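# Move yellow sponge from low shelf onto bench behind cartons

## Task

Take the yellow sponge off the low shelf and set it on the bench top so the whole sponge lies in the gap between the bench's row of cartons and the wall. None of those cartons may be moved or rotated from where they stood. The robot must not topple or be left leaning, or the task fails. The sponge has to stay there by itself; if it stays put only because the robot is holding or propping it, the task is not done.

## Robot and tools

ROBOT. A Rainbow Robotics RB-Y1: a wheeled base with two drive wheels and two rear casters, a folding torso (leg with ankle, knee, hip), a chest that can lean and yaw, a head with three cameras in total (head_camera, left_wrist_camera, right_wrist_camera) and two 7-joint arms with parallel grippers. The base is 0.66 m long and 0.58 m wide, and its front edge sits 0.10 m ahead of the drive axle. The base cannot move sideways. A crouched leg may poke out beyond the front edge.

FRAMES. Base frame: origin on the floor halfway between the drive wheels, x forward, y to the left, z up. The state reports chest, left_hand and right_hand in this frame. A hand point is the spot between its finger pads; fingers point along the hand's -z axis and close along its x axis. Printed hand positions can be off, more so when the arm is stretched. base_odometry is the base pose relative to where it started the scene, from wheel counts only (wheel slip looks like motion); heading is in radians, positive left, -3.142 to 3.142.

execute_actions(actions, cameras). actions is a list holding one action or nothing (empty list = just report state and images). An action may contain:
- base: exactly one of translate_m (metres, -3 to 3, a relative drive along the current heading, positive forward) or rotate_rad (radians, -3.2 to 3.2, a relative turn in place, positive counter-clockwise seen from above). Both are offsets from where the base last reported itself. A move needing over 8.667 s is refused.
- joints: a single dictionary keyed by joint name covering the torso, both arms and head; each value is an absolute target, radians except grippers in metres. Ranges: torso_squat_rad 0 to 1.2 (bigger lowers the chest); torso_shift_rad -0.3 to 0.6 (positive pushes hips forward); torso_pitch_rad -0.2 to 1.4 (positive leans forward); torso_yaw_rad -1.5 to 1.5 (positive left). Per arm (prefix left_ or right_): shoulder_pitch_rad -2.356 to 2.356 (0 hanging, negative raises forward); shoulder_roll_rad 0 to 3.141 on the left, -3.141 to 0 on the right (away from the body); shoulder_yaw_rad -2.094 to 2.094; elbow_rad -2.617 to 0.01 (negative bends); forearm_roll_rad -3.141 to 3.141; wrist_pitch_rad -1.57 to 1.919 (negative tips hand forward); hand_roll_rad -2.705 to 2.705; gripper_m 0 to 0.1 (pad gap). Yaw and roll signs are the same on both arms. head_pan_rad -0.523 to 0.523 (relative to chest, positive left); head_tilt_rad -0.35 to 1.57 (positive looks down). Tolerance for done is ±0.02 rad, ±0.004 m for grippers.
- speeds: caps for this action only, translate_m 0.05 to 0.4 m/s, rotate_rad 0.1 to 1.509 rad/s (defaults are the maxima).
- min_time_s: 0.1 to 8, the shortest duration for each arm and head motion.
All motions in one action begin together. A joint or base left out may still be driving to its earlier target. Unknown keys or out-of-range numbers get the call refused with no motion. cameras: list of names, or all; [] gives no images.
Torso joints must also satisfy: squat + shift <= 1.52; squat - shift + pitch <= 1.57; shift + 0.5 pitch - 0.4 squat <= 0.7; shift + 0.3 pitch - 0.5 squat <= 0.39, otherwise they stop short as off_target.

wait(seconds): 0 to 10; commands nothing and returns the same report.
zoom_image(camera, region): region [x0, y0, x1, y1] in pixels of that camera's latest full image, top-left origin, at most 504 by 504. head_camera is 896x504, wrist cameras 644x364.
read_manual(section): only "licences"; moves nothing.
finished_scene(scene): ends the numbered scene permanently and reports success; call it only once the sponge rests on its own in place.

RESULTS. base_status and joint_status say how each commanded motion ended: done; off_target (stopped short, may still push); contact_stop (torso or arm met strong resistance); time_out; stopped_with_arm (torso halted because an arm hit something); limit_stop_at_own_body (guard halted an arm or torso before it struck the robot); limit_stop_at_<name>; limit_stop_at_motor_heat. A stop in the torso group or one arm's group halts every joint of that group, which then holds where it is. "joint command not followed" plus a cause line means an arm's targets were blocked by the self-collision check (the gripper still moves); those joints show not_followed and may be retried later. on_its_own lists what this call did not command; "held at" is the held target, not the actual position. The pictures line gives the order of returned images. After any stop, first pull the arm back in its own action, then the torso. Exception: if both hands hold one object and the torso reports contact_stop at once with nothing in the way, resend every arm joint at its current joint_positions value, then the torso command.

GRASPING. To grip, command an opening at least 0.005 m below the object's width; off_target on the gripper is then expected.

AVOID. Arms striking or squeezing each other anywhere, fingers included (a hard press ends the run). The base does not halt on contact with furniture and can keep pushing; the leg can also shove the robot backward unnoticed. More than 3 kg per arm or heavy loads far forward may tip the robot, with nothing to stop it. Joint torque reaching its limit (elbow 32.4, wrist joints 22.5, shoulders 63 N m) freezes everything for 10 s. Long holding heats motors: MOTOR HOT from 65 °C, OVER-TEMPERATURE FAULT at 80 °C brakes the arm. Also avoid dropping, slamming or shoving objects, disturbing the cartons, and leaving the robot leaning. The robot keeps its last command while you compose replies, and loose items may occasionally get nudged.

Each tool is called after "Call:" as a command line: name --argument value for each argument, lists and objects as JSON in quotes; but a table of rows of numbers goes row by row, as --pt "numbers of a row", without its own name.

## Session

Call:
execute_actions --actions '[]'

Scene clock: 0.00 s.
base_odometry: x=+0.000 y=+0.000 heading=+0.000 (m, m, rad; odometry frame)
base_status: not commanded
joint_positions: torso_squat_rad=+0.350 torso_shift_rad=+0.000 torso_pitch_rad=+0.001 torso_yaw_rad=+0.000 left_shoulder_pitch_rad=+0.022 left_shoulder_roll_rad=+0.047 left_shoulder_yaw_rad=-0.027 left_elbow_rad=-0.144 left_forearm_roll_rad=+0.010 left_wrist_pitch_rad=+0.014 left_hand_roll_rad=-0.001 left_gripper_m=+0.101 right_shoulder_pitch_rad=-0.015 right_shoulder_roll_rad=-0.025 right_shoulder_yaw_rad=-0.032 right_elbow_rad=-0.274 right_forearm_roll_rad=+0.021 right_wrist_pitch_rad=-0.017 right_hand_roll_rad=+0.017 right_gripper_m=+0.101 head_pan_rad=+0.001 head_tilt_rad=+0.401
joint_status: not commanded
chest: x=-0.2274 y=-0.0004 z=+1.2476 quat_wxyz=(+1.000, +0.000, +0.001, +0.000) (m; base frame)
left_hand: x=-0.1772 y=+0.2542 z=+0.5648 quat_wxyz=(+0.998, +0.022, -0.054, -0.007) (m; base frame)
right_hand: x=-0.0814 y=-0.2424 z=+0.5778 quat_wxyz=(+0.988, -0.017, -0.151, +0.007) (m; base frame)
pictures: head_camera, left_wrist_camera, right_wrist_camera
camera_calibration (this result's frames):
head_camera: T_world_to_cam=[[0.0257781, -0.998371, -0.0508994, 0.0831188], [-0.382329, 0.0371992, -0.923277, 1.31744], [0.923666, 0.0432606, -0.380748, 0.682054], [0, 0, 0, 1]] pos_world=[-0.128437, 0.00446974, 1.48028]
left_wrist_camera: T_world_to_cam=[[0.994338, 0.0127907, 0.10549, 0.114491], [-0.0510047, -0.813448, 0.579397, -0.0886555], [0.0932215, -0.581497, -0.80819, 0.708942], [0, 0, 0, 1]] pos_world=[-0.184454, 0.338667, 0.612249]
right_wrist_camera: T_world_to_cam=[[-0.947383, -0.026948, -0.318966, 0.10194], [-0.21001, 0.804345, 0.555811, -0.104806], [0.241581, 0.593552, -0.767682, 0.69449], [0, 0, 0, 1]] pos_world=[-0.0932095, -0.325168, 0.623916]
Images, in order (width x height): head_camera 896x504, left_wrist_camera 644x364, right_wrist_camera 644x364.

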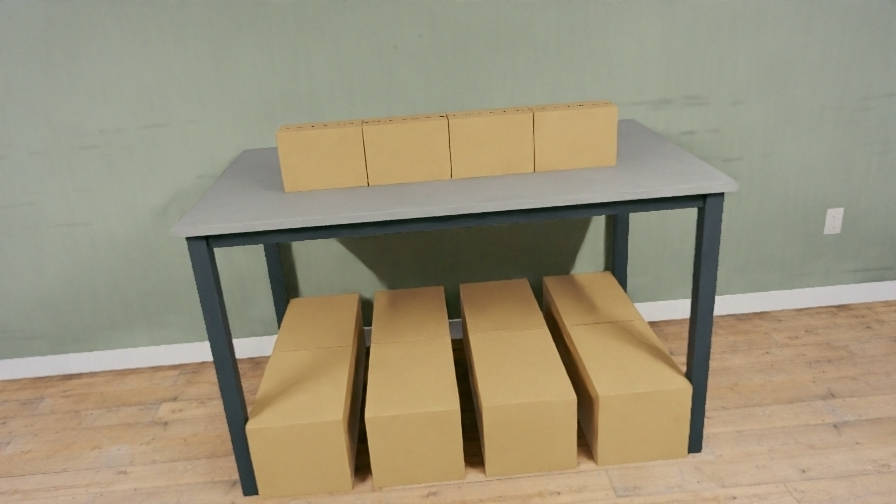

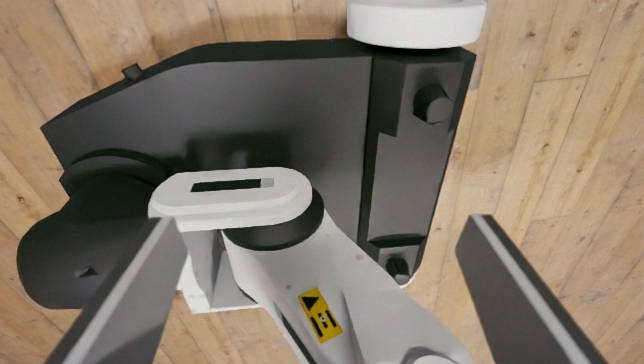

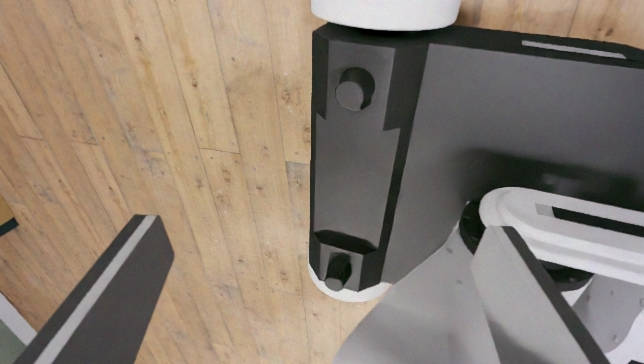

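Call:
execute_actions --actions '[{"base": {"rotate_rad": 1.6}, "joints": {"head_pan_rad": 0.0, "head_tilt_rad": 0.42}}]' --cameras '["head_camera"]'

Scene clock: 21.97 s.
base_odometry: x=+0.000 y=+0.000 heading=+1.600 (m, m, rad; odometry frame)
base_status: done
joint_positions: torso_squat_rad=+0.350 torso_shift_rad=+0.000 torso_pitch_rad=+0.001 torso_yaw_rad=+0.000 left_shoulder_pitch_rad=+0.022 left_shoulder_roll_rad=+0.047 left_shoulder_yaw_rad=-0.027 left_elbow_rad=-0.144 left_forearm_roll_rad=+0.010 left_wrist_pitch_rad=+0.014 left_hand_roll_rad=-0.001 left_gripper_m=+0.101 right_shoulder_pitch_rad=-0.015 right_shoulder_roll_rad=-0.025 right_shoulder_yaw_rad=-0.032 right_elbow_rad=-0.274 right_forearm_roll_rad=+0.021 right_wrist_pitch_rad=-0.017 right_hand_roll_rad=+0.017 right_gripper_m=+0.101 head_pan_rad=+0.000 head_tilt_rad=+0.420
joint_status: all done
chest: x=-0.2274 y=-0.0004 z=+1.2476 quat_wxyz=(+1.000, +0.000, +0.001, +0.000) (m; base frame)
left_hand: x=-0.1772 y=+0.2542 z=+0.5648 quat_wxyz=(+0.998, +0.023, -0.054, -0.007) (m; base frame)
right_hand: x=-0.0814 y=-0.2424 z=+0.5778 quat_wxyz=(+0.988, -0.017, -0.151, +0.007) (m; base frame)
pictures: head_camera
camera_calibration (this result's frames):
head_camera: T_world_to_cam=[[0.0240097, -0.998388, -0.0514248, 0.0834593], [-0.399741, 0.0375607, -0.915858, 1.30312], [0.916314, 0.0425461, -0.398195, 0.70584], [0, 0, 0, 1]] pos_world=[-0.127866, 0.00434805, 1.47882]
Images, in order (width x height): head_camera 896x504.

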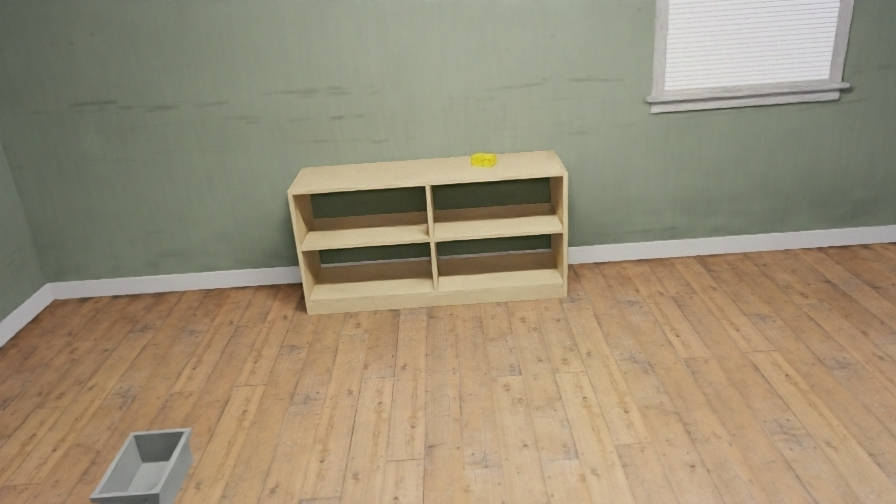

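Call:
zoom_image --camera "head_camera" --region '[280, 130, 580, 330]'

Region (280, 130, 580, 330) of head_camera's 896x504 image, scaled by 1.680, with more detail than that image has.

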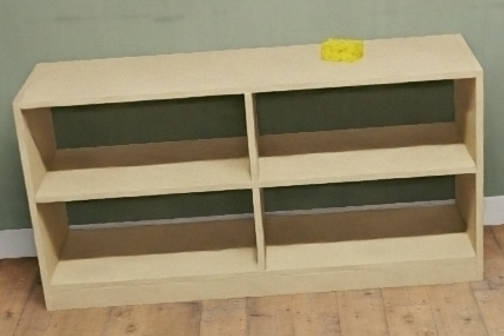

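Call:
execute_actions --actions '[{"base": {"rotate_rad": -0.09}, "joints": {"torso_pitch_rad": 0.3, "right_shoulder_pitch_rad": -0.28, "right_elbow_rad": -0.05, "left_shoulder_pitch_rad": -0.3}}]' --cameras '[]'

Call:
execute_actions --actions '[{"base": {"translate_m": 2.42}, "joints": {"torso_pitch_rad": 0.7, "left_shoulder_pitch_rad": -1.061, "left_shoulder_roll_rad": 0.173, "left_shoulder_yaw_rad": 0.303, "left_elbow_rad": -1.2815, "left_forearm_roll_rad": 0.0, "left_wrist_pitch_rad": 1.616, "left_hand_roll_rad": 0.0, "right_shoulder_pitch_rad": -0.62, "right_shoulder_roll_rad": -0.07, "right_shoulder_yaw_rad": -0.2, "right_elbow_rad": -0.05, "head_pan_rad": 0.15, "head_tilt_rad": 0.5}, "min_time_s": 4}]'

Scene clock: 70.13 s.
base_odometry: x=+0.000 y=+0.000 heading=+1.510 (m, m, rad; odometry frame)
base_status: done
joint_positions: torso_squat_rad=+0.350 torso_shift_rad=+0.000 torso_pitch_rad=+0.300 torso_yaw_rad=+0.000 left_shoulder_pitch_rad=-0.300 left_shoulder_roll_rad=+0.047 left_shoulder_yaw_rad=-0.027 left_elbow_rad=-0.144 left_forearm_roll_rad=+0.010 left_wrist_pitch_rad=+0.014 left_hand_roll_rad=-0.001 left_gripper_m=+0.101 right_shoulder_pitch_rad=-0.280 right_shoulder_roll_rad=-0.025 right_shoulder_yaw_rad=-0.032 right_elbow_rad=-0.050 right_forearm_roll_rad=+0.021 right_wrist_pitch_rad=-0.017 right_hand_roll_rad=+0.017 right_gripper_m=+0.101 head_pan_rad=+0.000 head_tilt_rad=+0.420
joint_status: all done
chest: x=-0.1363 y=-0.0003 z=+1.2337 quat_wxyz=(+0.989, +0.000, +0.149, +0.000) (m; base frame)
left_hand: x=-0.0567 y=+0.2359 z=+0.5472 quat_wxyz=(+0.996, +0.011, -0.057, -0.061) (m; base frame)
right_hand: x=-0.1112 y=-0.2276 z=+0.5463 quat_wxyz=(+0.999, -0.004, -0.016, +0.050) (m; base frame)
pictures: none
No camera images: the call's "cameras" was empty. Leave "cameras" out to get every camera's image.

Scene clock: 77.53 s.
base_odometry: x=+0.145 y=+2.416 heading=+1.511 (m, m, rad; odometry frame)
base_status: done
joint_positions: torso_squat_rad=+0.350 torso_shift_rad=+0.000 torso_pitch_rad=+0.700 torso_yaw_rad=+0.000 left_shoulder_pitch_rad=-1.061 left_shoulder_roll_rad=+0.173 left_shoulder_yaw_rad=+0.303 left_elbow_rad=-1.281 left_forearm_roll_rad=+0.000 left_wrist_pitch_rad=+1.616 left_hand_roll_rad=+0.000 left_gripper_m=+0.101 right_shoulder_pitch_rad=-0.620 right_shoulder_roll_rad=-0.070 right_shoulder_yaw_rad=-0.200 right_elbow_rad=-0.050 right_forearm_roll_rad=+0.021 right_wrist_pitch_rad=-0.017 right_hand_roll_rad=+0.017 right_gripper_m=+0.101 head_pan_rad=+0.150 head_tilt_rad=+0.500
joint_status: all done
chest: x=-0.0284 y=-0.0003 z=+1.1748 quat_wxyz=(+0.939, +0.000, +0.343, +0.000) (m; base frame)
left_hand: x=+0.4001 y=+0.2194 z=+0.7354 quat_wxyz=(+1.000, +0.000, +0.000, +0.000) (m; base frame)
right_hand: x=-0.0306 y=-0.2265 z=+0.4740 quat_wxyz=(+1.000, -0.003, +0.020, +0.019) (m; base frame)
pictures: head_camera, left_wrist_camera, right_wrist_camera
camera_calibration (this result's frames):
head_camera: T_world_to_cam=[[0.0951146, -0.984184, -0.149451, 0.189372], [-0.928025, -0.0333465, -0.371022, 0.655543], [0.36017, 0.173984, -0.916519, 1.10322], [0, 0, 0, 1]] pos_world=[0.193002, 0.0162946, 1.28265]
left_wrist_camera: T_world_to_cam=[[0.999602, 0.0280837, -0.00283144, -0.402876], [0.0238542, -0.786889, 0.616633, -0.249531], [0.0150893, -0.616455, -0.787246, 0.796342], [0, 0, 0, 1]] pos_world=[0.396652, 0.30587, 0.779645]
right_wrist_camera: T_world_to_cam=[[-0.998774, -0.0459238, 0.0184992, -0.048448], [-0.024952, 0.78963, 0.613076, -0.0740561], [-0.0427623, 0.611862, -0.789807, 0.599004], [0, 0, 0, 1]] pos_world=[-0.0246217, -0.310256, 0.519396]
Images, in order (width x height): head_camera 896x504, left_wrist_camera 644x364, right_wrist_camera 644x364.

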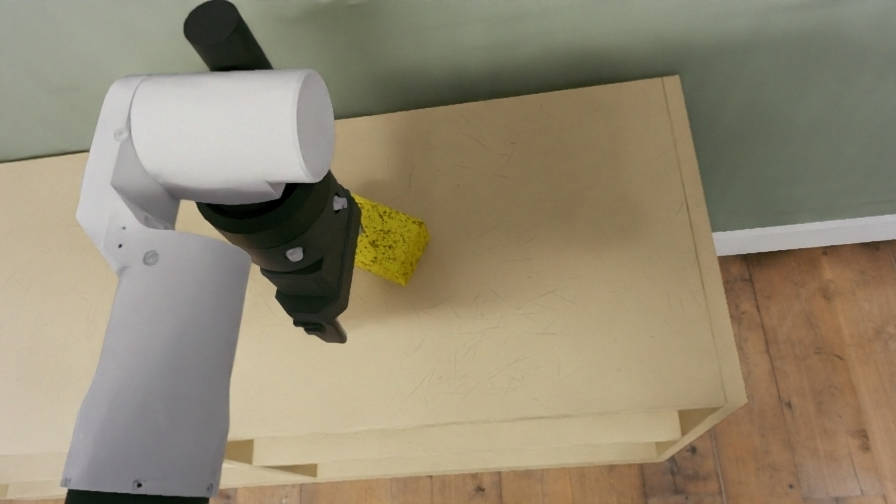

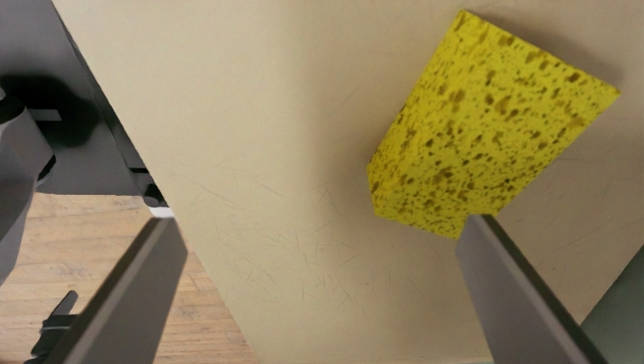

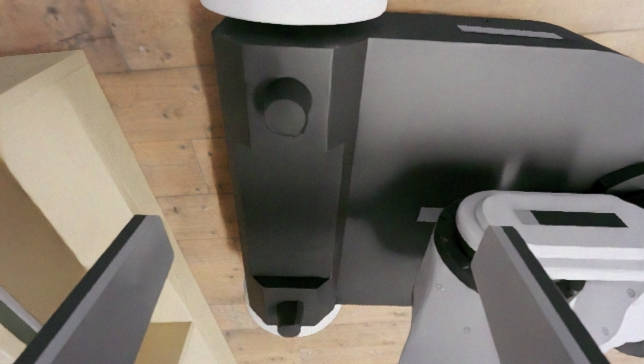

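Call:
execute_actions --actions '[]'

Scene clock: 92.27 s.
base_odometry: x=+0.145 y=+2.416 heading=+1.511 (m, m, rad; odometry frame)
base_status: done
joint_positions: torso_squat_rad=+0.350 torso_shift_rad=+0.000 torso_pitch_rad=+0.700 torso_yaw_rad=+0.000 left_shoulder_pitch_rad=-1.061 left_shoulder_roll_rad=+0.173 left_shoulder_yaw_rad=+0.303 left_elbow_rad=-1.281 left_forearm_roll_rad=+0.000 left_wrist_pitch_rad=+1.616 left_hand_roll_rad=+0.000 left_gripper_m=+0.101 right_shoulder_pitch_rad=-0.620 right_shoulder_roll_rad=-0.070 right_shoulder_yaw_rad=-0.200 right_elbow_rad=-0.050 right_forearm_roll_rad=+0.021 right_wrist_pitch_rad=-0.017 right_hand_roll_rad=+0.017 right_gripper_m=+0.101 head_pan_rad=+0.150 head_tilt_rad=+0.500
joint_status: all done
chest: x=-0.0284 y=-0.0003 z=+1.1748 quat_wxyz=(+0.939, +0.000, +0.343, +0.000) (m; base frame)
left_hand: x=+0.4001 y=+0.2194 z=+0.7354 quat_wxyz=(+1.000, +0.000, +0.000, +0.000) (m; base frame)
right_hand: x=-0.0306 y=-0.2265 z=+0.4740 quat_wxyz=(+1.000, -0.003, +0.020, +0.019) (m; base frame)
pictures: head_camera, left_wrist_camera, right_wrist_camera
camera_calibration (this result's frames):
head_camera: T_world_to_cam=[[0.0951157, -0.984184, -0.14945, 0.189372], [-0.928022, -0.0333465, -0.371029, 0.655546], [0.360177, 0.173984, -0.916516, 1.10322], [0, 0, 0, 1]] pos_world=[0.192994, 0.0162945, 1.28265]
left_wrist_camera: T_world_to_cam=[[0.999602, 0.0280838, -0.0028232, -0.402879], [0.0238492, -0.786889, 0.616634, -0.249533], [0.0150958, -0.616455, -0.787245, 0.796343], [0, 0, 0, 1]] pos_world=[0.396648, 0.30587, 0.77965]
right_wrist_camera: T_world_to_cam=[[-0.998774, -0.0459243, 0.0184909, -0.0484457], [-0.0249575, 0.78963, 0.613076, -0.0740571], [-0.0427561, 0.611862, -0.789808, 0.599005], [0, 0, 0, 1]] pos_world=[-0.0246235, -0.310256, 0.519397]
Images, in order (width x height): head_camera 896x504, left_wrist_camera 644x364, right_wrist_camera 644x364.

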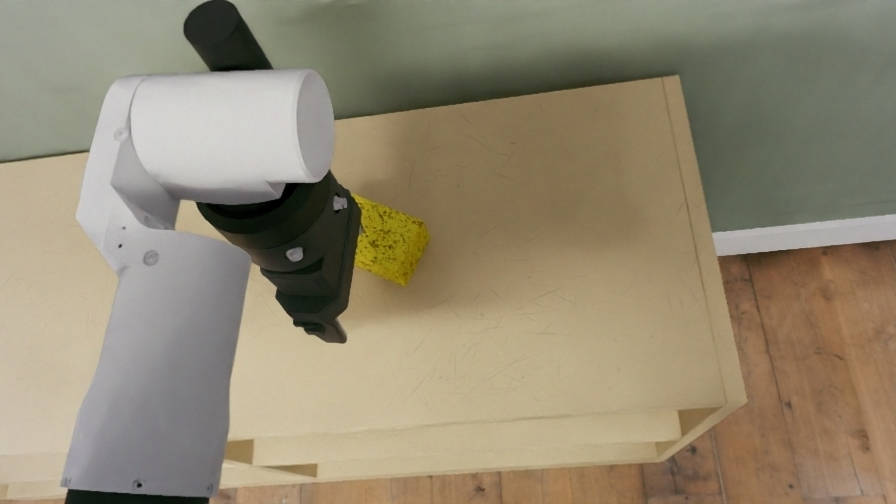

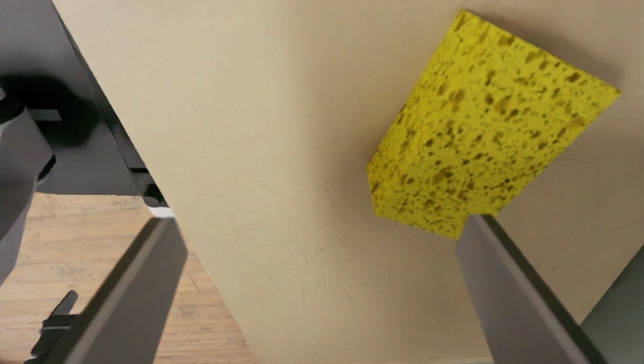

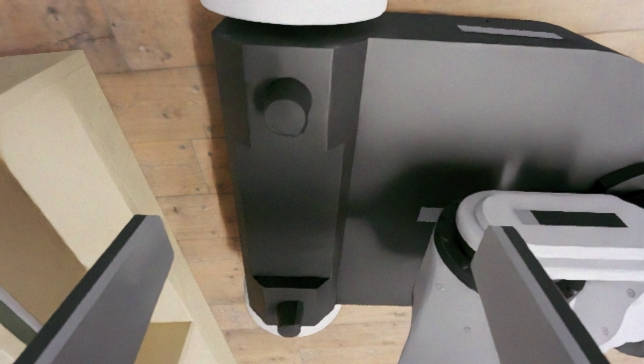

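Call:
zoom_image --camera "left_wrist_camera" --region '[340, 0, 644, 260]'

Call:
zoom_image --camera "head_camera" --region '[250, 150, 500, 350]'

Region (340, 0, 644, 260) of left_wrist_camera's 644x364 image, scaled by 1.658, with more detail than that image has; it fills the top 431 rows of this view, and the rest is white.

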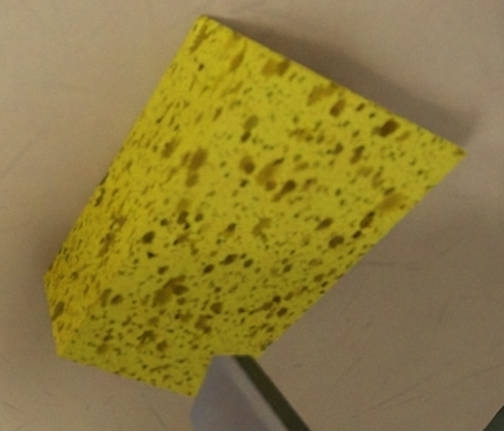

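Region (250, 150, 500, 350) of head_camera's 896x504 image, scaled by 2.016, with more detail than that image has; it fills the top 403 rows of this view, and the rest is white.

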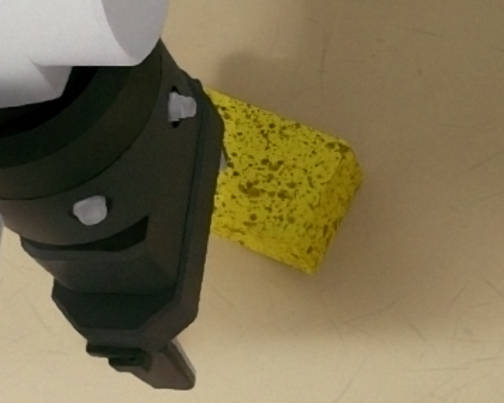

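Call:
execute_actions --actions '[{"joints": {"torso_shift_rad": 0.136, "torso_squat_rad": 0.42, "left_hand_roll_rad": -0.365}}]' --cameras '["left_wrist_camera", "head_camera"]'

Scene clock: 144.50 s.
base_odometry: x=+0.145 y=+2.416 heading=+1.511 (m, m, rad; odometry frame)
base_status: not commanded
joint_positions: torso_squat_rad=+0.420 torso_shift_rad=+0.136 torso_pitch_rad=+0.700 torso_yaw_rad=+0.000 left_shoulder_pitch_rad=-1.061 left_shoulder_roll_rad=+0.173 left_shoulder_yaw_rad=+0.303 left_elbow_rad=-1.281 left_forearm_roll_rad=+0.000 left_wrist_pitch_rad=+1.616 left_hand_roll_rad=-0.365 left_gripper_m=+0.101 right_shoulder_pitch_rad=-0.620 right_shoulder_roll_rad=-0.070 right_shoulder_yaw_rad=-0.200 right_elbow_rad=-0.050 right_forearm_roll_rad=+0.021 right_wrist_pitch_rad=-0.017 right_hand_roll_rad=+0.017 right_gripper_m=+0.101 head_pan_rad=+0.150 head_tilt_rad=+0.500
joint_status: all done
chest: x=+0.0581 y=-0.0003 z=+1.1504 quat_wxyz=(+0.939, +0.000, +0.343, +0.000) (m; base frame)
left_hand: x=+0.4865 y=+0.2194 z=+0.7110 quat_wxyz=(+0.983, +0.000, +0.000, -0.182) (m; base frame)
right_hand: x=+0.0558 y=-0.2265 z=+0.4496 quat_wxyz=(+1.000, -0.003, +0.020, +0.019) (m; base frame)
pictures: head_camera, left_wrist_camera
camera_calibration (this result's frames):
head_camera: T_world_to_cam=[[0.0950969, -0.984184, -0.149463, 0.177521], [-0.92807, -0.0333467, -0.37091, 0.726616], [0.36006, 0.173984, -0.916562, 1.04977], [0, 0, 0, 1]] pos_world=[0.27949, 0.0163008, 1.25822]
left_wrist_camera: T_world_to_cam=[[0.94381, -0.330475, -0.00302528, -0.383373], [-0.258365, -0.743517, 0.616791, -0.108847], [-0.206083, -0.581351, -0.787122, 0.875599], [0, 0, 0, 1]] pos_world=[0.514155, 0.301406, 0.755179]
Images, in order (width x height): head_camera 896x504, left_wrist_camera 644x364.

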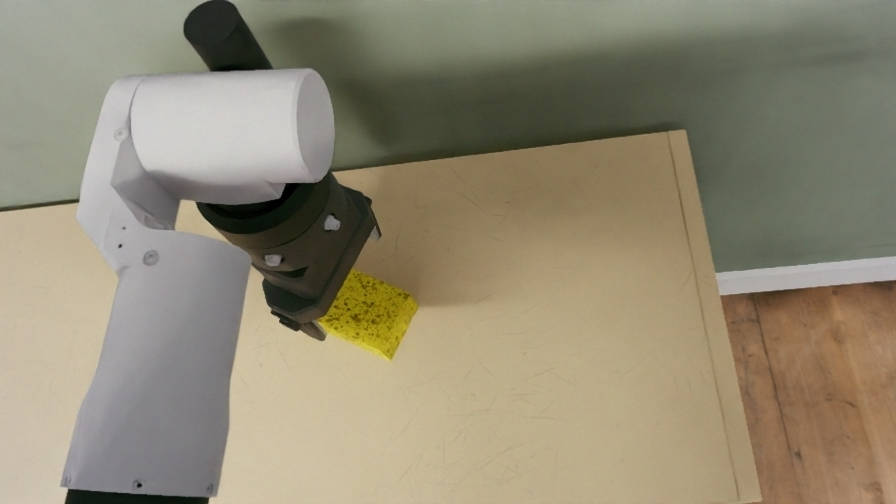

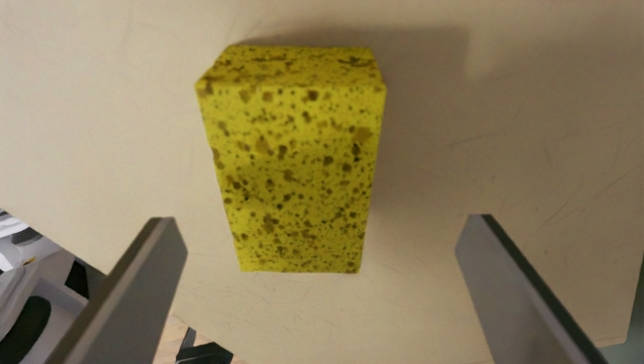

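Call:
execute_actions --actions '[{"joints": {"torso_squat_rad": 0.603}}]' --cameras '["left_wrist_camera"]'

Scene clock: 157.57 s.
base_odometry: x=+0.145 y=+2.416 heading=+1.511 (m, m, rad; odometry frame)
base_status: not commanded
joint_positions: torso_squat_rad=+0.603 torso_shift_rad=+0.136 torso_pitch_rad=+0.700 torso_yaw_rad=+0.000 left_shoulder_pitch_rad=-1.061 left_shoulder_roll_rad=+0.173 left_shoulder_yaw_rad=+0.303 left_elbow_rad=-1.281 left_forearm_roll_rad=+0.000 left_wrist_pitch_rad=+1.616 left_hand_roll_rad=-0.365 left_gripper_m=+0.101 right_shoulder_pitch_rad=-0.620 right_shoulder_roll_rad=-0.070 right_shoulder_yaw_rad=-0.200 right_elbow_rad=-0.050 right_forearm_roll_rad=+0.021 right_wrist_pitch_rad=-0.017 right_hand_roll_rad=+0.017 right_gripper_m=+0.101 head_pan_rad=+0.150 head_tilt_rad=+0.500
joint_status: all done
chest: x=+0.0495 y=-0.0003 z=+1.0884 quat_wxyz=(+0.939, +0.000, +0.343, +0.000) (m; base frame)
left_hand: x=+0.4780 y=+0.2194 z=+0.6491 quat_wxyz=(+0.983, +0.000, +0.000, -0.182) (m; base frame)
right_hand: x=+0.0474 y=-0.2264 z=+0.3876 quat_wxyz=(+1.000, -0.003, +0.020, +0.019) (m; base frame)
pictures: left_wrist_camera
camera_calibration (this result's frames):
left_wrist_camera: T_world_to_cam=[[0.943811, -0.330475, -0.0027901, -0.375699], [-0.258519, -0.743516, 0.616727, -0.0727429], [-0.205887, -0.581352, -0.787172, 0.82509], [0, 0, 0, 1]] pos_world=[0.505659, 0.301423, 0.693302]
Images, in order (width x height): left_wrist_camera 644x364.

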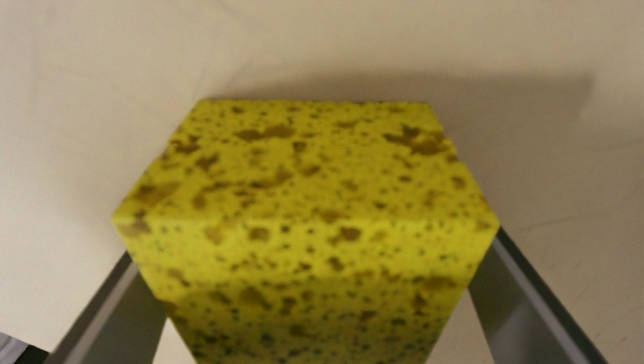

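Call:
execute_actions --actions '[{"joints": {"left_gripper_m": 0.05}}]' --cameras '["left_wrist_camera"]'

Scene clock: 159.83 s.
base_odometry: x=+0.145 y=+2.416 heading=+1.511 (m, m, rad; odometry frame)
base_status: not commanded
joint_positions: torso_squat_rad=+0.603 torso_shift_rad=+0.136 torso_pitch_rad=+0.700 torso_yaw_rad=+0.000 left_shoulder_pitch_rad=-1.061 left_shoulder_roll_rad=+0.173 left_shoulder_yaw_rad=+0.303 left_elbow_rad=-1.281 left_forearm_roll_rad=+0.000 left_wrist_pitch_rad=+1.616 left_hand_roll_rad=-0.365 left_gripper_m=+0.059 right_shoulder_pitch_rad=-0.620 right_shoulder_roll_rad=-0.070 right_shoulder_yaw_rad=-0.200 right_elbow_rad=-0.050 right_forearm_roll_rad=+0.021 right_wrist_pitch_rad=-0.017 right_hand_roll_rad=+0.017 right_gripper_m=+0.101 head_pan_rad=+0.150 head_tilt_rad=+0.500
joint_status: left_gripper_m off_target (ended at +0.059, target +0.050)
chest: x=+0.0495 y=-0.0003 z=+1.0884 quat_wxyz=(+0.939, +0.000, +0.343, +0.000) (m; base frame)
left_hand: x=+0.4780 y=+0.2194 z=+0.6491 quat_wxyz=(+0.983, +0.000, +0.000, -0.182) (m; base frame)
right_hand: x=+0.0474 y=-0.2264 z=+0.3876 quat_wxyz=(+1.000, -0.003, +0.020, +0.019) (m; base frame)
pictures: left_wrist_camera
camera_calibration (this result's frames):
left_wrist_camera: T_world_to_cam=[[0.943811, -0.330475, -0.00279027, -0.375699], [-0.258519, -0.743516, 0.616727, -0.0727429], [-0.205887, -0.581352, -0.787173, 0.82509], [0, 0, 0, 1]] pos_world=[0.505659, 0.301423, 0.693302]
Images, in order (width x height): left_wrist_camera 644x364.

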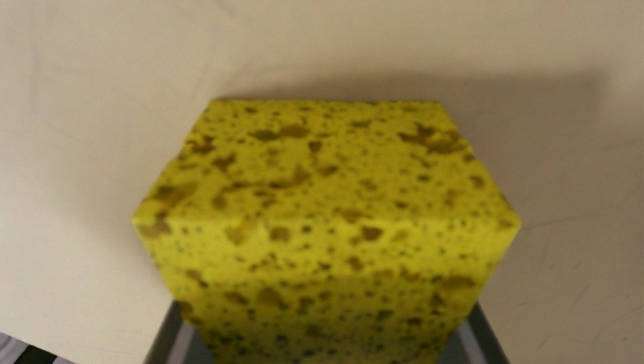

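Call:
execute_actions --actions '[{"base": {"translate_m": -0.30}, "joints": {"torso_squat_rad": 0.2, "torso_shift_rad": 0.2, "torso_pitch_rad": 0.4, "left_wrist_pitch_rad": 1.9, "right_shoulder_pitch_rad": -0.36, "right_shoulder_roll_rad": -0.03, "right_shoulder_yaw_rad": -0.12, "head_pan_rad": -0.35, "head_tilt_rad": 0.05}, "min_time_s": 1.5}]' --cameras '["left_wrist_camera", "head_camera"]'

Scene clock: 282.03 s.
base_odometry: x=+0.128 y=+2.116 heading=+1.512 (m, m, rad; odometry frame)
base_status: done
joint_positions: torso_squat_rad=+0.200 torso_shift_rad=+0.200 torso_pitch_rad=+0.400 torso_yaw_rad=+0.000 left_shoulder_pitch_rad=-1.061 left_shoulder_roll_rad=+0.173 left_shoulder_yaw_rad=+0.303 left_elbow_rad=-1.282 left_forearm_roll_rad=+0.000 left_wrist_pitch_rad=+1.900 left_hand_roll_rad=-0.365 left_gripper_m=+0.059 right_shoulder_pitch_rad=-0.360 right_shoulder_roll_rad=-0.030 right_shoulder_yaw_rad=-0.120 right_elbow_rad=-0.050 right_forearm_roll_rad=+0.021 right_wrist_pitch_rad=-0.017 right_hand_roll_rad=+0.017 right_gripper_m=+0.101 head_pan_rad=-0.350 head_tilt_rad=+0.050
joint_status: all done
chest: x=+0.0288 y=-0.0004 z=+1.2379 quat_wxyz=(+0.980, +0.000, +0.199, +0.000) (m; base frame)
left_hand: x=+0.5035 y=+0.2195 z=+0.9346 quat_wxyz=(+0.983, +0.002, -0.008, -0.182) (m; base frame)
right_hand: x=+0.0432 y=-0.2270 z=+0.5479 quat_wxyz=(+1.000, -0.004, -0.004, +0.019) (m; base frame)
pictures: head_camera, left_wrist_camera
camera_calibration (this result's frames):
head_camera: T_world_to_cam=[[-0.295179, -0.951895, 0.0822552, -0.0746365], [-0.411858, 0.0490872, -0.909925, 1.39786], [0.862115, -0.302468, -0.406535, 0.406551], [0, 0, 0, 1]] pos_world=[0.203194, -0.0166941, 1.44336]
left_wrist_camera: T_world_to_cam=[[0.943773, -0.330366, 0.0122506, -0.413038], [-0.268297, -0.743754, 0.612247, -0.233044], [-0.193154, -0.581109, -0.790572, 1.05182], [0, 0, 0, 1]] pos_world=[0.530452, 0.30144, 0.979279]
Images, in order (width x height): head_camera 896x504, left_wrist_camera 644x364.

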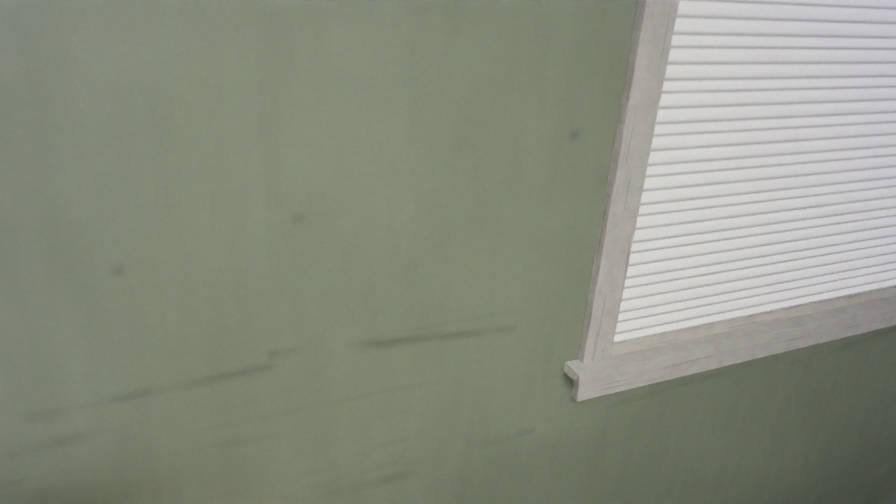

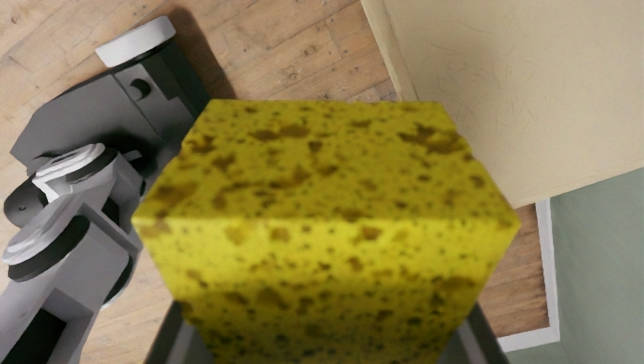

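Call:
execute_actions --actions '[{"base": {"rotate_rad": -1.923}, "joints": {"left_shoulder_pitch_rad": -0.423, "left_shoulder_roll_rad": 0.03, "left_shoulder_yaw_rad": 0.141, "left_elbow_rad": -1.12, "left_wrist_pitch_rad": 1.12, "left_hand_roll_rad": 0.0}, "min_time_s": 2.5}]' --cameras '["head_camera"]'

Scene clock: 291.50 s.
base_odometry: x=+0.128 y=+2.116 heading=-0.411 (m, m, rad; odometry frame)
base_status: done
joint_positions: torso_squat_rad=+0.200 torso_shift_rad=+0.200 torso_pitch_rad=+0.400 torso_yaw_rad=+0.000 left_shoulder_pitch_rad=-0.423 left_shoulder_roll_rad=+0.030 left_shoulder_yaw_rad=+0.141 left_elbow_rad=-1.120 left_forearm_roll_rad=+0.000 left_wrist_pitch_rad=+1.120 left_hand_roll_rad=+0.000 left_gripper_m=+0.059 right_shoulder_pitch_rad=-0.360 right_shoulder_roll_rad=-0.030 right_shoulder_yaw_rad=-0.120 right_elbow_rad=-0.050 right_forearm_roll_rad=+0.021 right_wrist_pitch_rad=-0.017 right_hand_roll_rad=+0.017 right_gripper_m=+0.101 head_pan_rad=-0.350 head_tilt_rad=+0.050
joint_status: all done
chest: x=+0.0288 y=-0.0004 z=+1.2379 quat_wxyz=(+0.980, +0.000, +0.199, +0.000) (m; base frame)
left_hand: x=+0.3085 y=+0.2209 z=+0.6660 quat_wxyz=(+1.000, +0.001, +0.000, +0.000) (m; base frame)
right_hand: x=+0.0432 y=-0.2270 z=+0.5479 quat_wxyz=(+1.000, -0.004, -0.004, +0.019) (m; base frame)
pictures: head_camera
camera_calibration (this result's frames):
head_camera: T_world_to_cam=[[-0.295174, -0.951896, 0.0822553, -0.0746347], [-0.411864, 0.0490866, -0.909922, 1.39785], [0.862114, -0.302463, -0.406541, 0.406553], [0, 0, 0, 1]] pos_world=[0.2032, -0.0166931, 1.44336]
Images, in order (width x height): head_camera 896x504.

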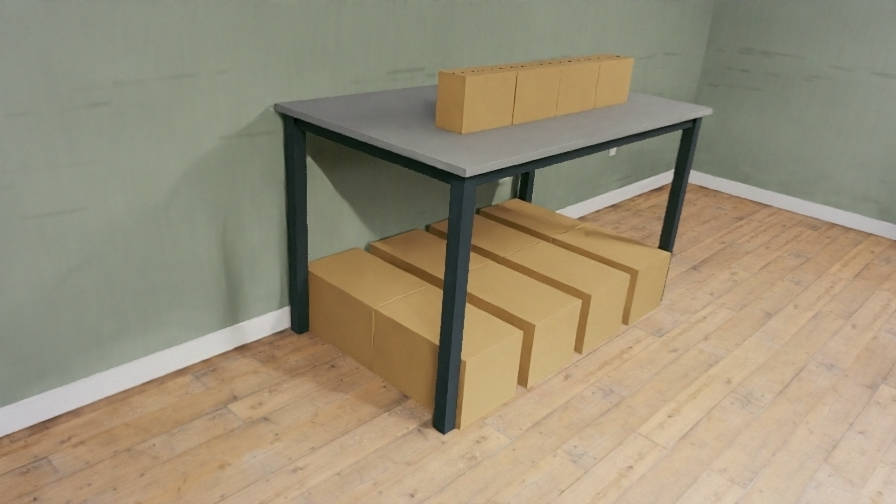

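Call:
zoom_image --camera "head_camera" --region '[250, 280, 500, 460]'

Call:
zoom_image --camera "head_camera" --region '[260, 40, 560, 200]'

Region (250, 280, 500, 460) of head_camera's 896x504 image, scaled by 2.016, with more detail than that image has; it fills the top 363 rows of this view, and the rest is white.

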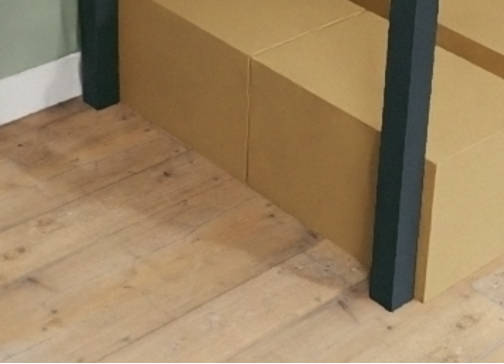

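Region (260, 40, 560, 200) of head_camera's 896x504 image, scaled by 1.680, with more detail than that image has; it fills the top 269 rows of this view, and the rest is white.

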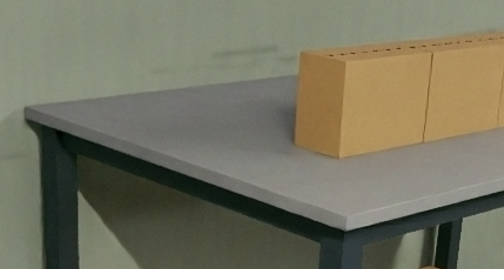

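Call:
zoom_image --camera "head_camera" --region '[0, 300, 300, 460]'

Region (0, 300, 300, 460) of head_camera's 896x504 image, scaled by 1.680, with more detail than that image has; it fills the top 269 rows of this view, and the rest is white.

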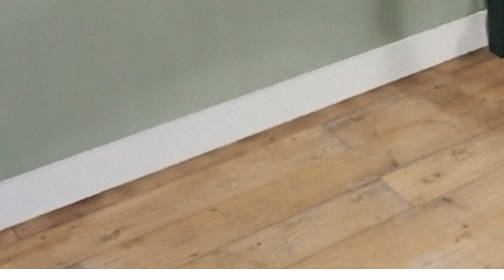

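Call:
execute_actions --actions '[{"base": {"translate_m": 1.82}, "joints": {"head_pan_rad": -0.35, "head_tilt_rad": 0.5}}]' --cameras '["head_camera"]'

Scene clock: 379.10 s.
base_odometry: x=+1.796 y=+1.390 heading=-0.410 (m, m, rad; odometry frame)
base_status: done
joint_positions: torso_squat_rad=+0.200 torso_shift_rad=+0.200 torso_pitch_rad=+0.400 torso_yaw_rad=+0.000 left_shoulder_pitch_rad=-0.423 left_shoulder_roll_rad=+0.030 left_shoulder_yaw_rad=+0.141 left_elbow_rad=-1.120 left_forearm_roll_rad=+0.000 left_wrist_pitch_rad=+1.120 left_hand_roll_rad=+0.000 left_gripper_m=+0.059 right_shoulder_pitch_rad=-0.360 right_shoulder_roll_rad=-0.030 right_shoulder_yaw_rad=-0.120 right_elbow_rad=-0.050 right_forearm_roll_rad=+0.021 right_wrist_pitch_rad=-0.017 right_hand_roll_rad=+0.017 right_gripper_m=+0.101 head_pan_rad=-0.350 head_tilt_rad=+0.500
joint_status: all done
chest: x=+0.0288 y=-0.0004 z=+1.2379 quat_wxyz=(+0.980, +0.000, +0.199, +0.000) (m; base frame)
left_hand: x=+0.3083 y=+0.2210 z=+0.6659 quat_wxyz=(+1.000, +0.001, +0.000, +0.000) (m; base frame)
right_hand: x=+0.0432 y=-0.2270 z=+0.5479 quat_wxyz=(+1.000, -0.004, -0.004, +0.019) (m; base frame)
pictures: head_camera
camera_calibration (this result's frames):
head_camera: T_world_to_cam=[[-0.318616, -0.944741, 0.0771267, -0.0643708], [-0.73875, 0.196513, -0.644694, 1.06454], [0.593913, -0.262387, -0.76054, 0.940939], [0, 0, 0, 1]] pos_world=[0.207086, -0.0231204, 1.40689]
Images, in order (width x height): head_camera 896x504.

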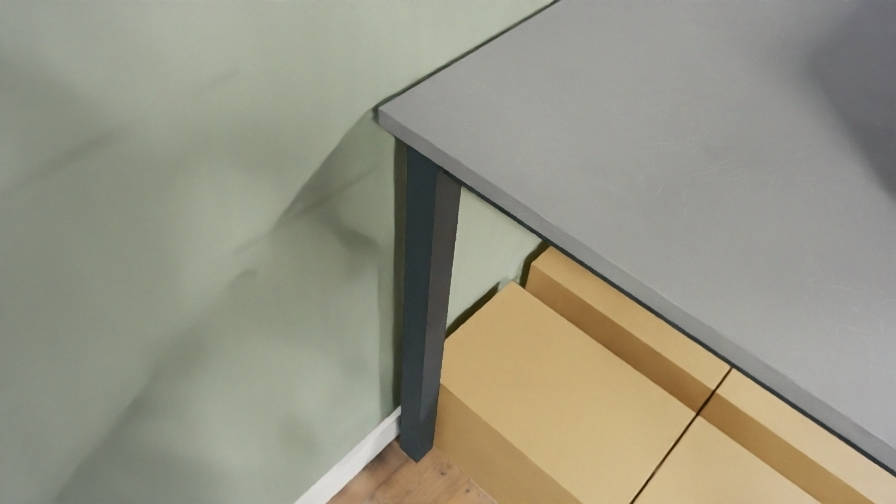

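Call:
zoom_image --camera "head_camera" --region '[280, 380, 520, 504]'

Call:
zoom_image --camera "head_camera" --region '[340, 0, 600, 200]'

Region (280, 380, 520, 504) of head_camera's 896x504 image, scaled by 2.100, with more detail than that image has; it fills the top 260 rows of this view, and the rest is white.

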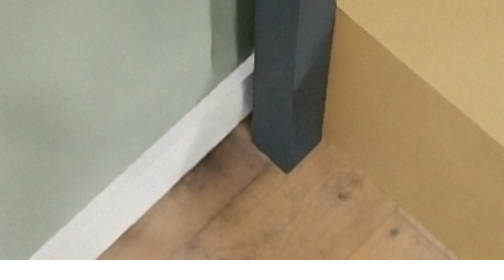

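Region (340, 0, 600, 200) of head_camera's 896x504 image, scaled by 1.938, with more detail than that image has; it fills the top 388 rows of this view, and the rest is white.

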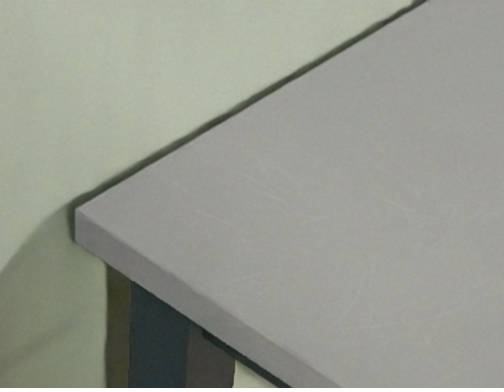

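Call:
execute_actions --actions '[{"base": {"rotate_rad": -0.99}, "joints": {"torso_squat_rad": 0.1, "left_shoulder_pitch_rad": -1.389, "left_shoulder_roll_rad": 0.373, "left_shoulder_yaw_rad": 0.398, "left_elbow_rad": -0.8355, "left_wrist_pitch_rad": 1.845, "left_hand_roll_rad": -0.17, "head_pan_rad": 0.2, "head_tilt_rad": 0.3}, "min_time_s": 2.5}]' --cameras '["head_camera", "left_wrist_camera"]'

Scene clock: 428.50 s.
base_odometry: x=+1.796 y=+1.390 heading=-1.400 (m, m, rad; odometry frame)
base_status: done
joint_positions: torso_squat_rad=+0.100 torso_shift_rad=+0.200 torso_pitch_rad=+0.400 torso_yaw_rad=+0.000 left_shoulder_pitch_rad=-1.389 left_shoulder_roll_rad=+0.373 left_shoulder_yaw_rad=+0.398 left_elbow_rad=-0.836 left_forearm_roll_rad=+0.000 left_wrist_pitch_rad=+1.845 left_hand_roll_rad=-0.170 left_gripper_m=+0.059 right_shoulder_pitch_rad=-0.360 right_shoulder_roll_rad=-0.030 right_shoulder_yaw_rad=-0.120 right_elbow_rad=-0.050 right_forearm_roll_rad=+0.021 right_wrist_pitch_rad=-0.017 right_hand_roll_rad=+0.017 right_gripper_m=+0.101 head_pan_rad=+0.200 head_tilt_rad=+0.300
joint_status: all done
chest: x=+0.0309 y=-0.0004 z=+1.2481 quat_wxyz=(+0.980, +0.000, +0.199, +0.000) (m; base frame)
left_hand: x=+0.5648 y=+0.2699 z=+1.0105 quat_wxyz=(+0.999, +0.000, +0.000, -0.035) (m; base frame)
right_hand: x=+0.0453 y=-0.2269 z=+0.5581 quat_wxyz=(+1.000, -0.004, -0.004, +0.019) (m; base frame)
pictures: head_camera, left_wrist_camera
camera_calibration (this result's frames):
head_camera: T_world_to_cam=[[0.191083, -0.972517, -0.133034, 0.168889], [-0.637909, -0.0200274, -0.769852, 1.23777], [0.746029, 0.231969, -0.624204, 0.733958], [0, 0, 0, 1]] pos_world=[0.209756, 0.0187805, 1.4335]
left_wrist_camera: T_world_to_cam=[[0.999141, -0.0414038, -0.00173115, -0.550316], [-0.0315363, -0.786796, 0.616407, -0.351865], [-0.0268836, -0.615823, -0.787426, 1.06521], [0, 0, 0, 1]] pos_world=[0.567384, 0.356351, 1.05472]
Images, in order (width x height): head_camera 896x504, left_wrist_camera 644x364.

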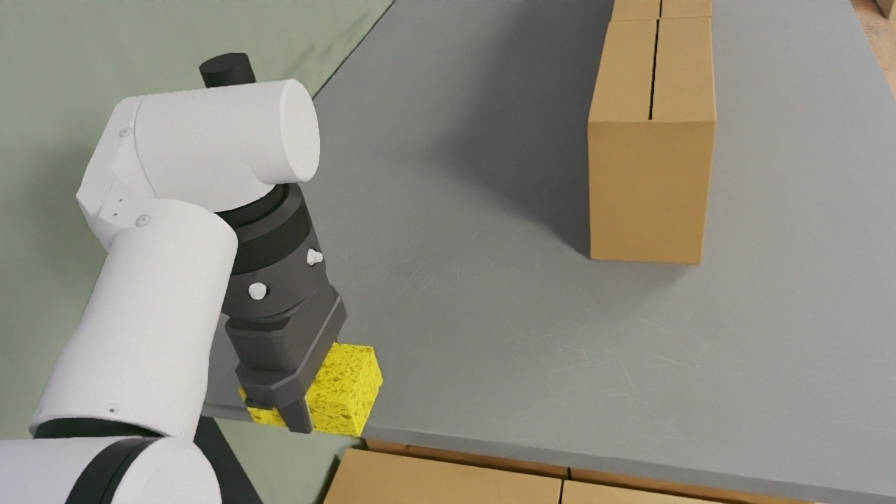

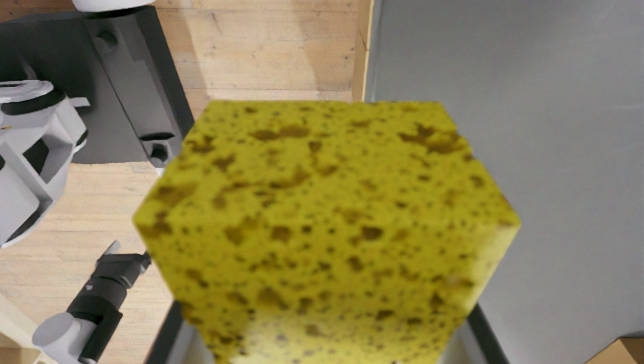

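Call:
execute_actions --actions '[{"base": {"translate_m": 0.40}, "joints": {"torso_squat_rad": 0.33, "right_shoulder_pitch_rad": -0.31, "head_pan_rad": 0.3, "head_tilt_rad": 0.45}}]' --cameras '["head_camera", "left_wrist_camera"]'

Scene clock: 450.03 s.
base_odometry: x=+1.864 y=+0.996 heading=-1.399 (m, m, rad; odometry frame)
base_status: done
joint_positions: torso_squat_rad=+0.330 torso_shift_rad=+0.200 torso_pitch_rad=+0.400 torso_yaw_rad=+0.000 left_shoulder_pitch_rad=-1.389 left_shoulder_roll_rad=+0.373 left_shoulder_yaw_rad=+0.398 left_elbow_rad=-0.836 left_forearm_roll_rad=+0.000 left_wrist_pitch_rad=+1.845 left_hand_roll_rad=-0.170 left_gripper_m=+0.059 right_shoulder_pitch_rad=-0.310 right_shoulder_roll_rad=-0.030 right_shoulder_yaw_rad=-0.120 right_elbow_rad=-0.050 right_forearm_roll_rad=+0.021 right_wrist_pitch_rad=-0.017 right_hand_roll_rad=+0.017 right_gripper_m=+0.101 head_pan_rad=+0.300 head_tilt_rad=+0.450
joint_status: all done
chest: x=+0.0241 y=-0.0004 z=+1.2145 quat_wxyz=(+0.980, +0.000, +0.199, +0.000) (m; base frame)
left_hand: x=+0.5580 y=+0.2700 z=+0.9770 quat_wxyz=(+0.999, +0.000, +0.000, -0.035) (m; base frame)
right_hand: x=+0.0024 y=-0.2314 z=+0.5262 quat_wxyz=(+1.000, -0.007, +0.020, +0.011) (m; base frame)
pictures: head_camera, left_wrist_camera
camera_calibration (this result's frames):
head_camera: T_world_to_cam=[[0.271401, -0.947112, -0.171231, 0.209044], [-0.736846, -0.0900091, -0.670042, 1.08084], [0.619192, 0.308021, -0.722304, 0.870068], [0, 0, 0, 1]] pos_world=[0.200939, 0.0272747, 1.38846]
left_wrist_camera: T_world_to_cam=[[0.999146, -0.0412776, -0.00158554, -0.543745], [-0.0315275, -0.786817, 0.61638, -0.331375], [-0.0266902, -0.615804, -0.787447, 1.03865], [0, 0, 0, 1]] pos_world=[0.560556, 0.356431, 1.02128]
Images, in order (width x height): head_camera 896x504, left_wrist_camera 644x364.

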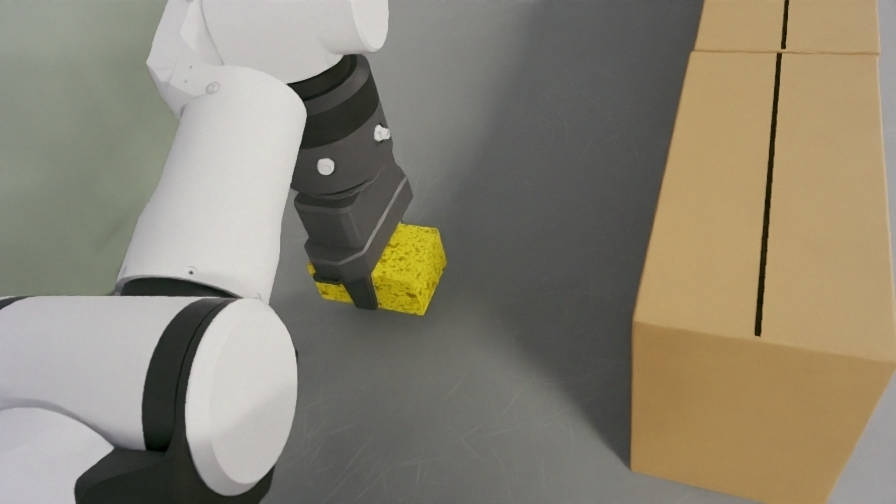

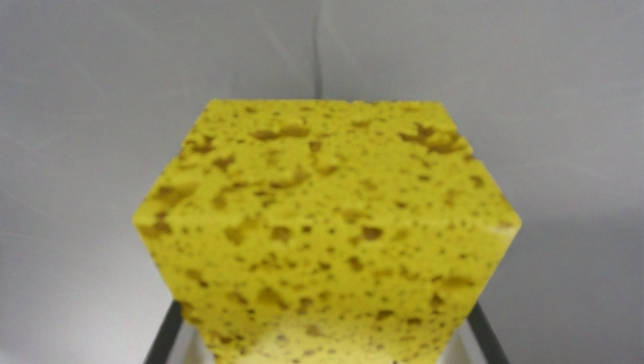

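Call:
execute_actions --actions '[{"joints": {"torso_squat_rad": 0.408}}]' --cameras '["head_camera", "left_wrist_camera"]'

Scene clock: 459.47 s.
base_odometry: x=+1.864 y=+0.996 heading=-1.399 (m, m, rad; odometry frame)
base_status: not commanded
joint_positions: torso_squat_rad=+0.408 torso_shift_rad=+0.200 torso_pitch_rad=+0.400 torso_yaw_rad=+0.000 left_shoulder_pitch_rad=-1.389 left_shoulder_roll_rad=+0.373 left_shoulder_yaw_rad=+0.398 left_elbow_rad=-0.836 left_forearm_roll_rad=+0.000 left_wrist_pitch_rad=+1.845 left_hand_roll_rad=-0.170 left_gripper_m=+0.059 right_shoulder_pitch_rad=-0.310 right_shoulder_roll_rad=-0.030 right_shoulder_yaw_rad=-0.120 right_elbow_rad=-0.050 right_forearm_roll_rad=+0.021 right_wrist_pitch_rad=-0.017 right_hand_roll_rad=+0.017 right_gripper_m=+0.101 head_pan_rad=+0.300 head_tilt_rad=+0.450
joint_status: all done
chest: x=+0.0201 y=-0.0004 z=+1.1953 quat_wxyz=(+0.980, +0.000, +0.199, +0.000) (m; base frame)
left_hand: x=+0.5541 y=+0.2700 z=+0.9578 quat_wxyz=(+0.999, +0.000, +0.000, -0.035) (m; base frame)
right_hand: x=-0.0015 y=-0.2314 z=+0.5069 quat_wxyz=(+1.000, -0.007, +0.020, +0.011) (m; base frame)
pictures: head_camera, left_wrist_camera
camera_calibration (this result's frames):
head_camera: T_world_to_cam=[[0.271426, -0.947112, -0.171191, 0.206781], [-0.736751, -0.0900109, -0.670146, 1.06511], [0.619295, 0.30802, -0.722217, 0.858502], [0, 0, 0, 1]] pos_world=[0.196932, 0.0272803, 1.36921]
left_wrist_camera: T_world_to_cam=[[0.999147, -0.0412763, -0.00144296, -0.539968], [-0.0316145, -0.786818, 0.616375, -0.319607], [-0.0265771, -0.615804, -0.787451, 1.02337], [0, 0, 0, 1]] pos_world=[0.556601, 0.356437, 1.00207]
Images, in order (width x height): head_camera 896x504, left_wrist_camera 644x364.

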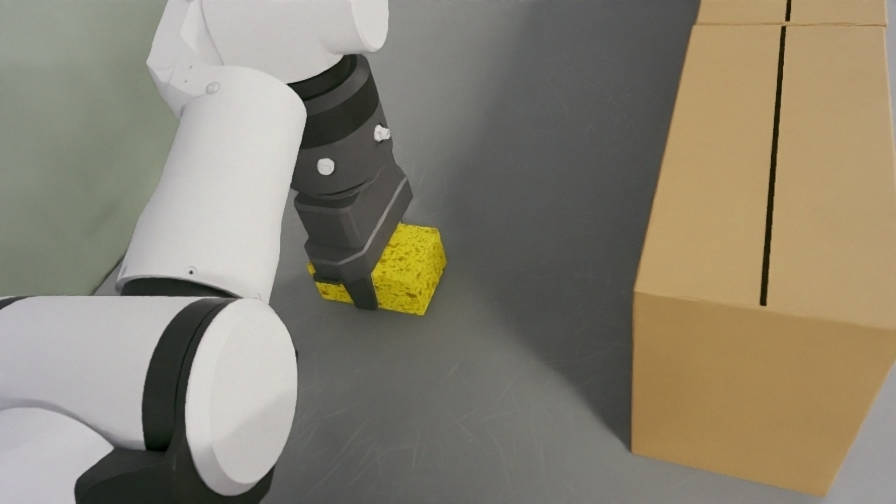

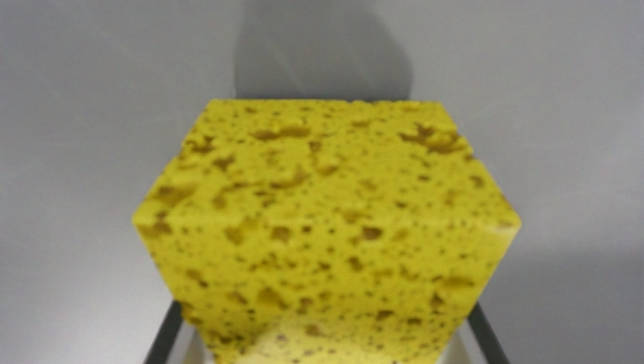

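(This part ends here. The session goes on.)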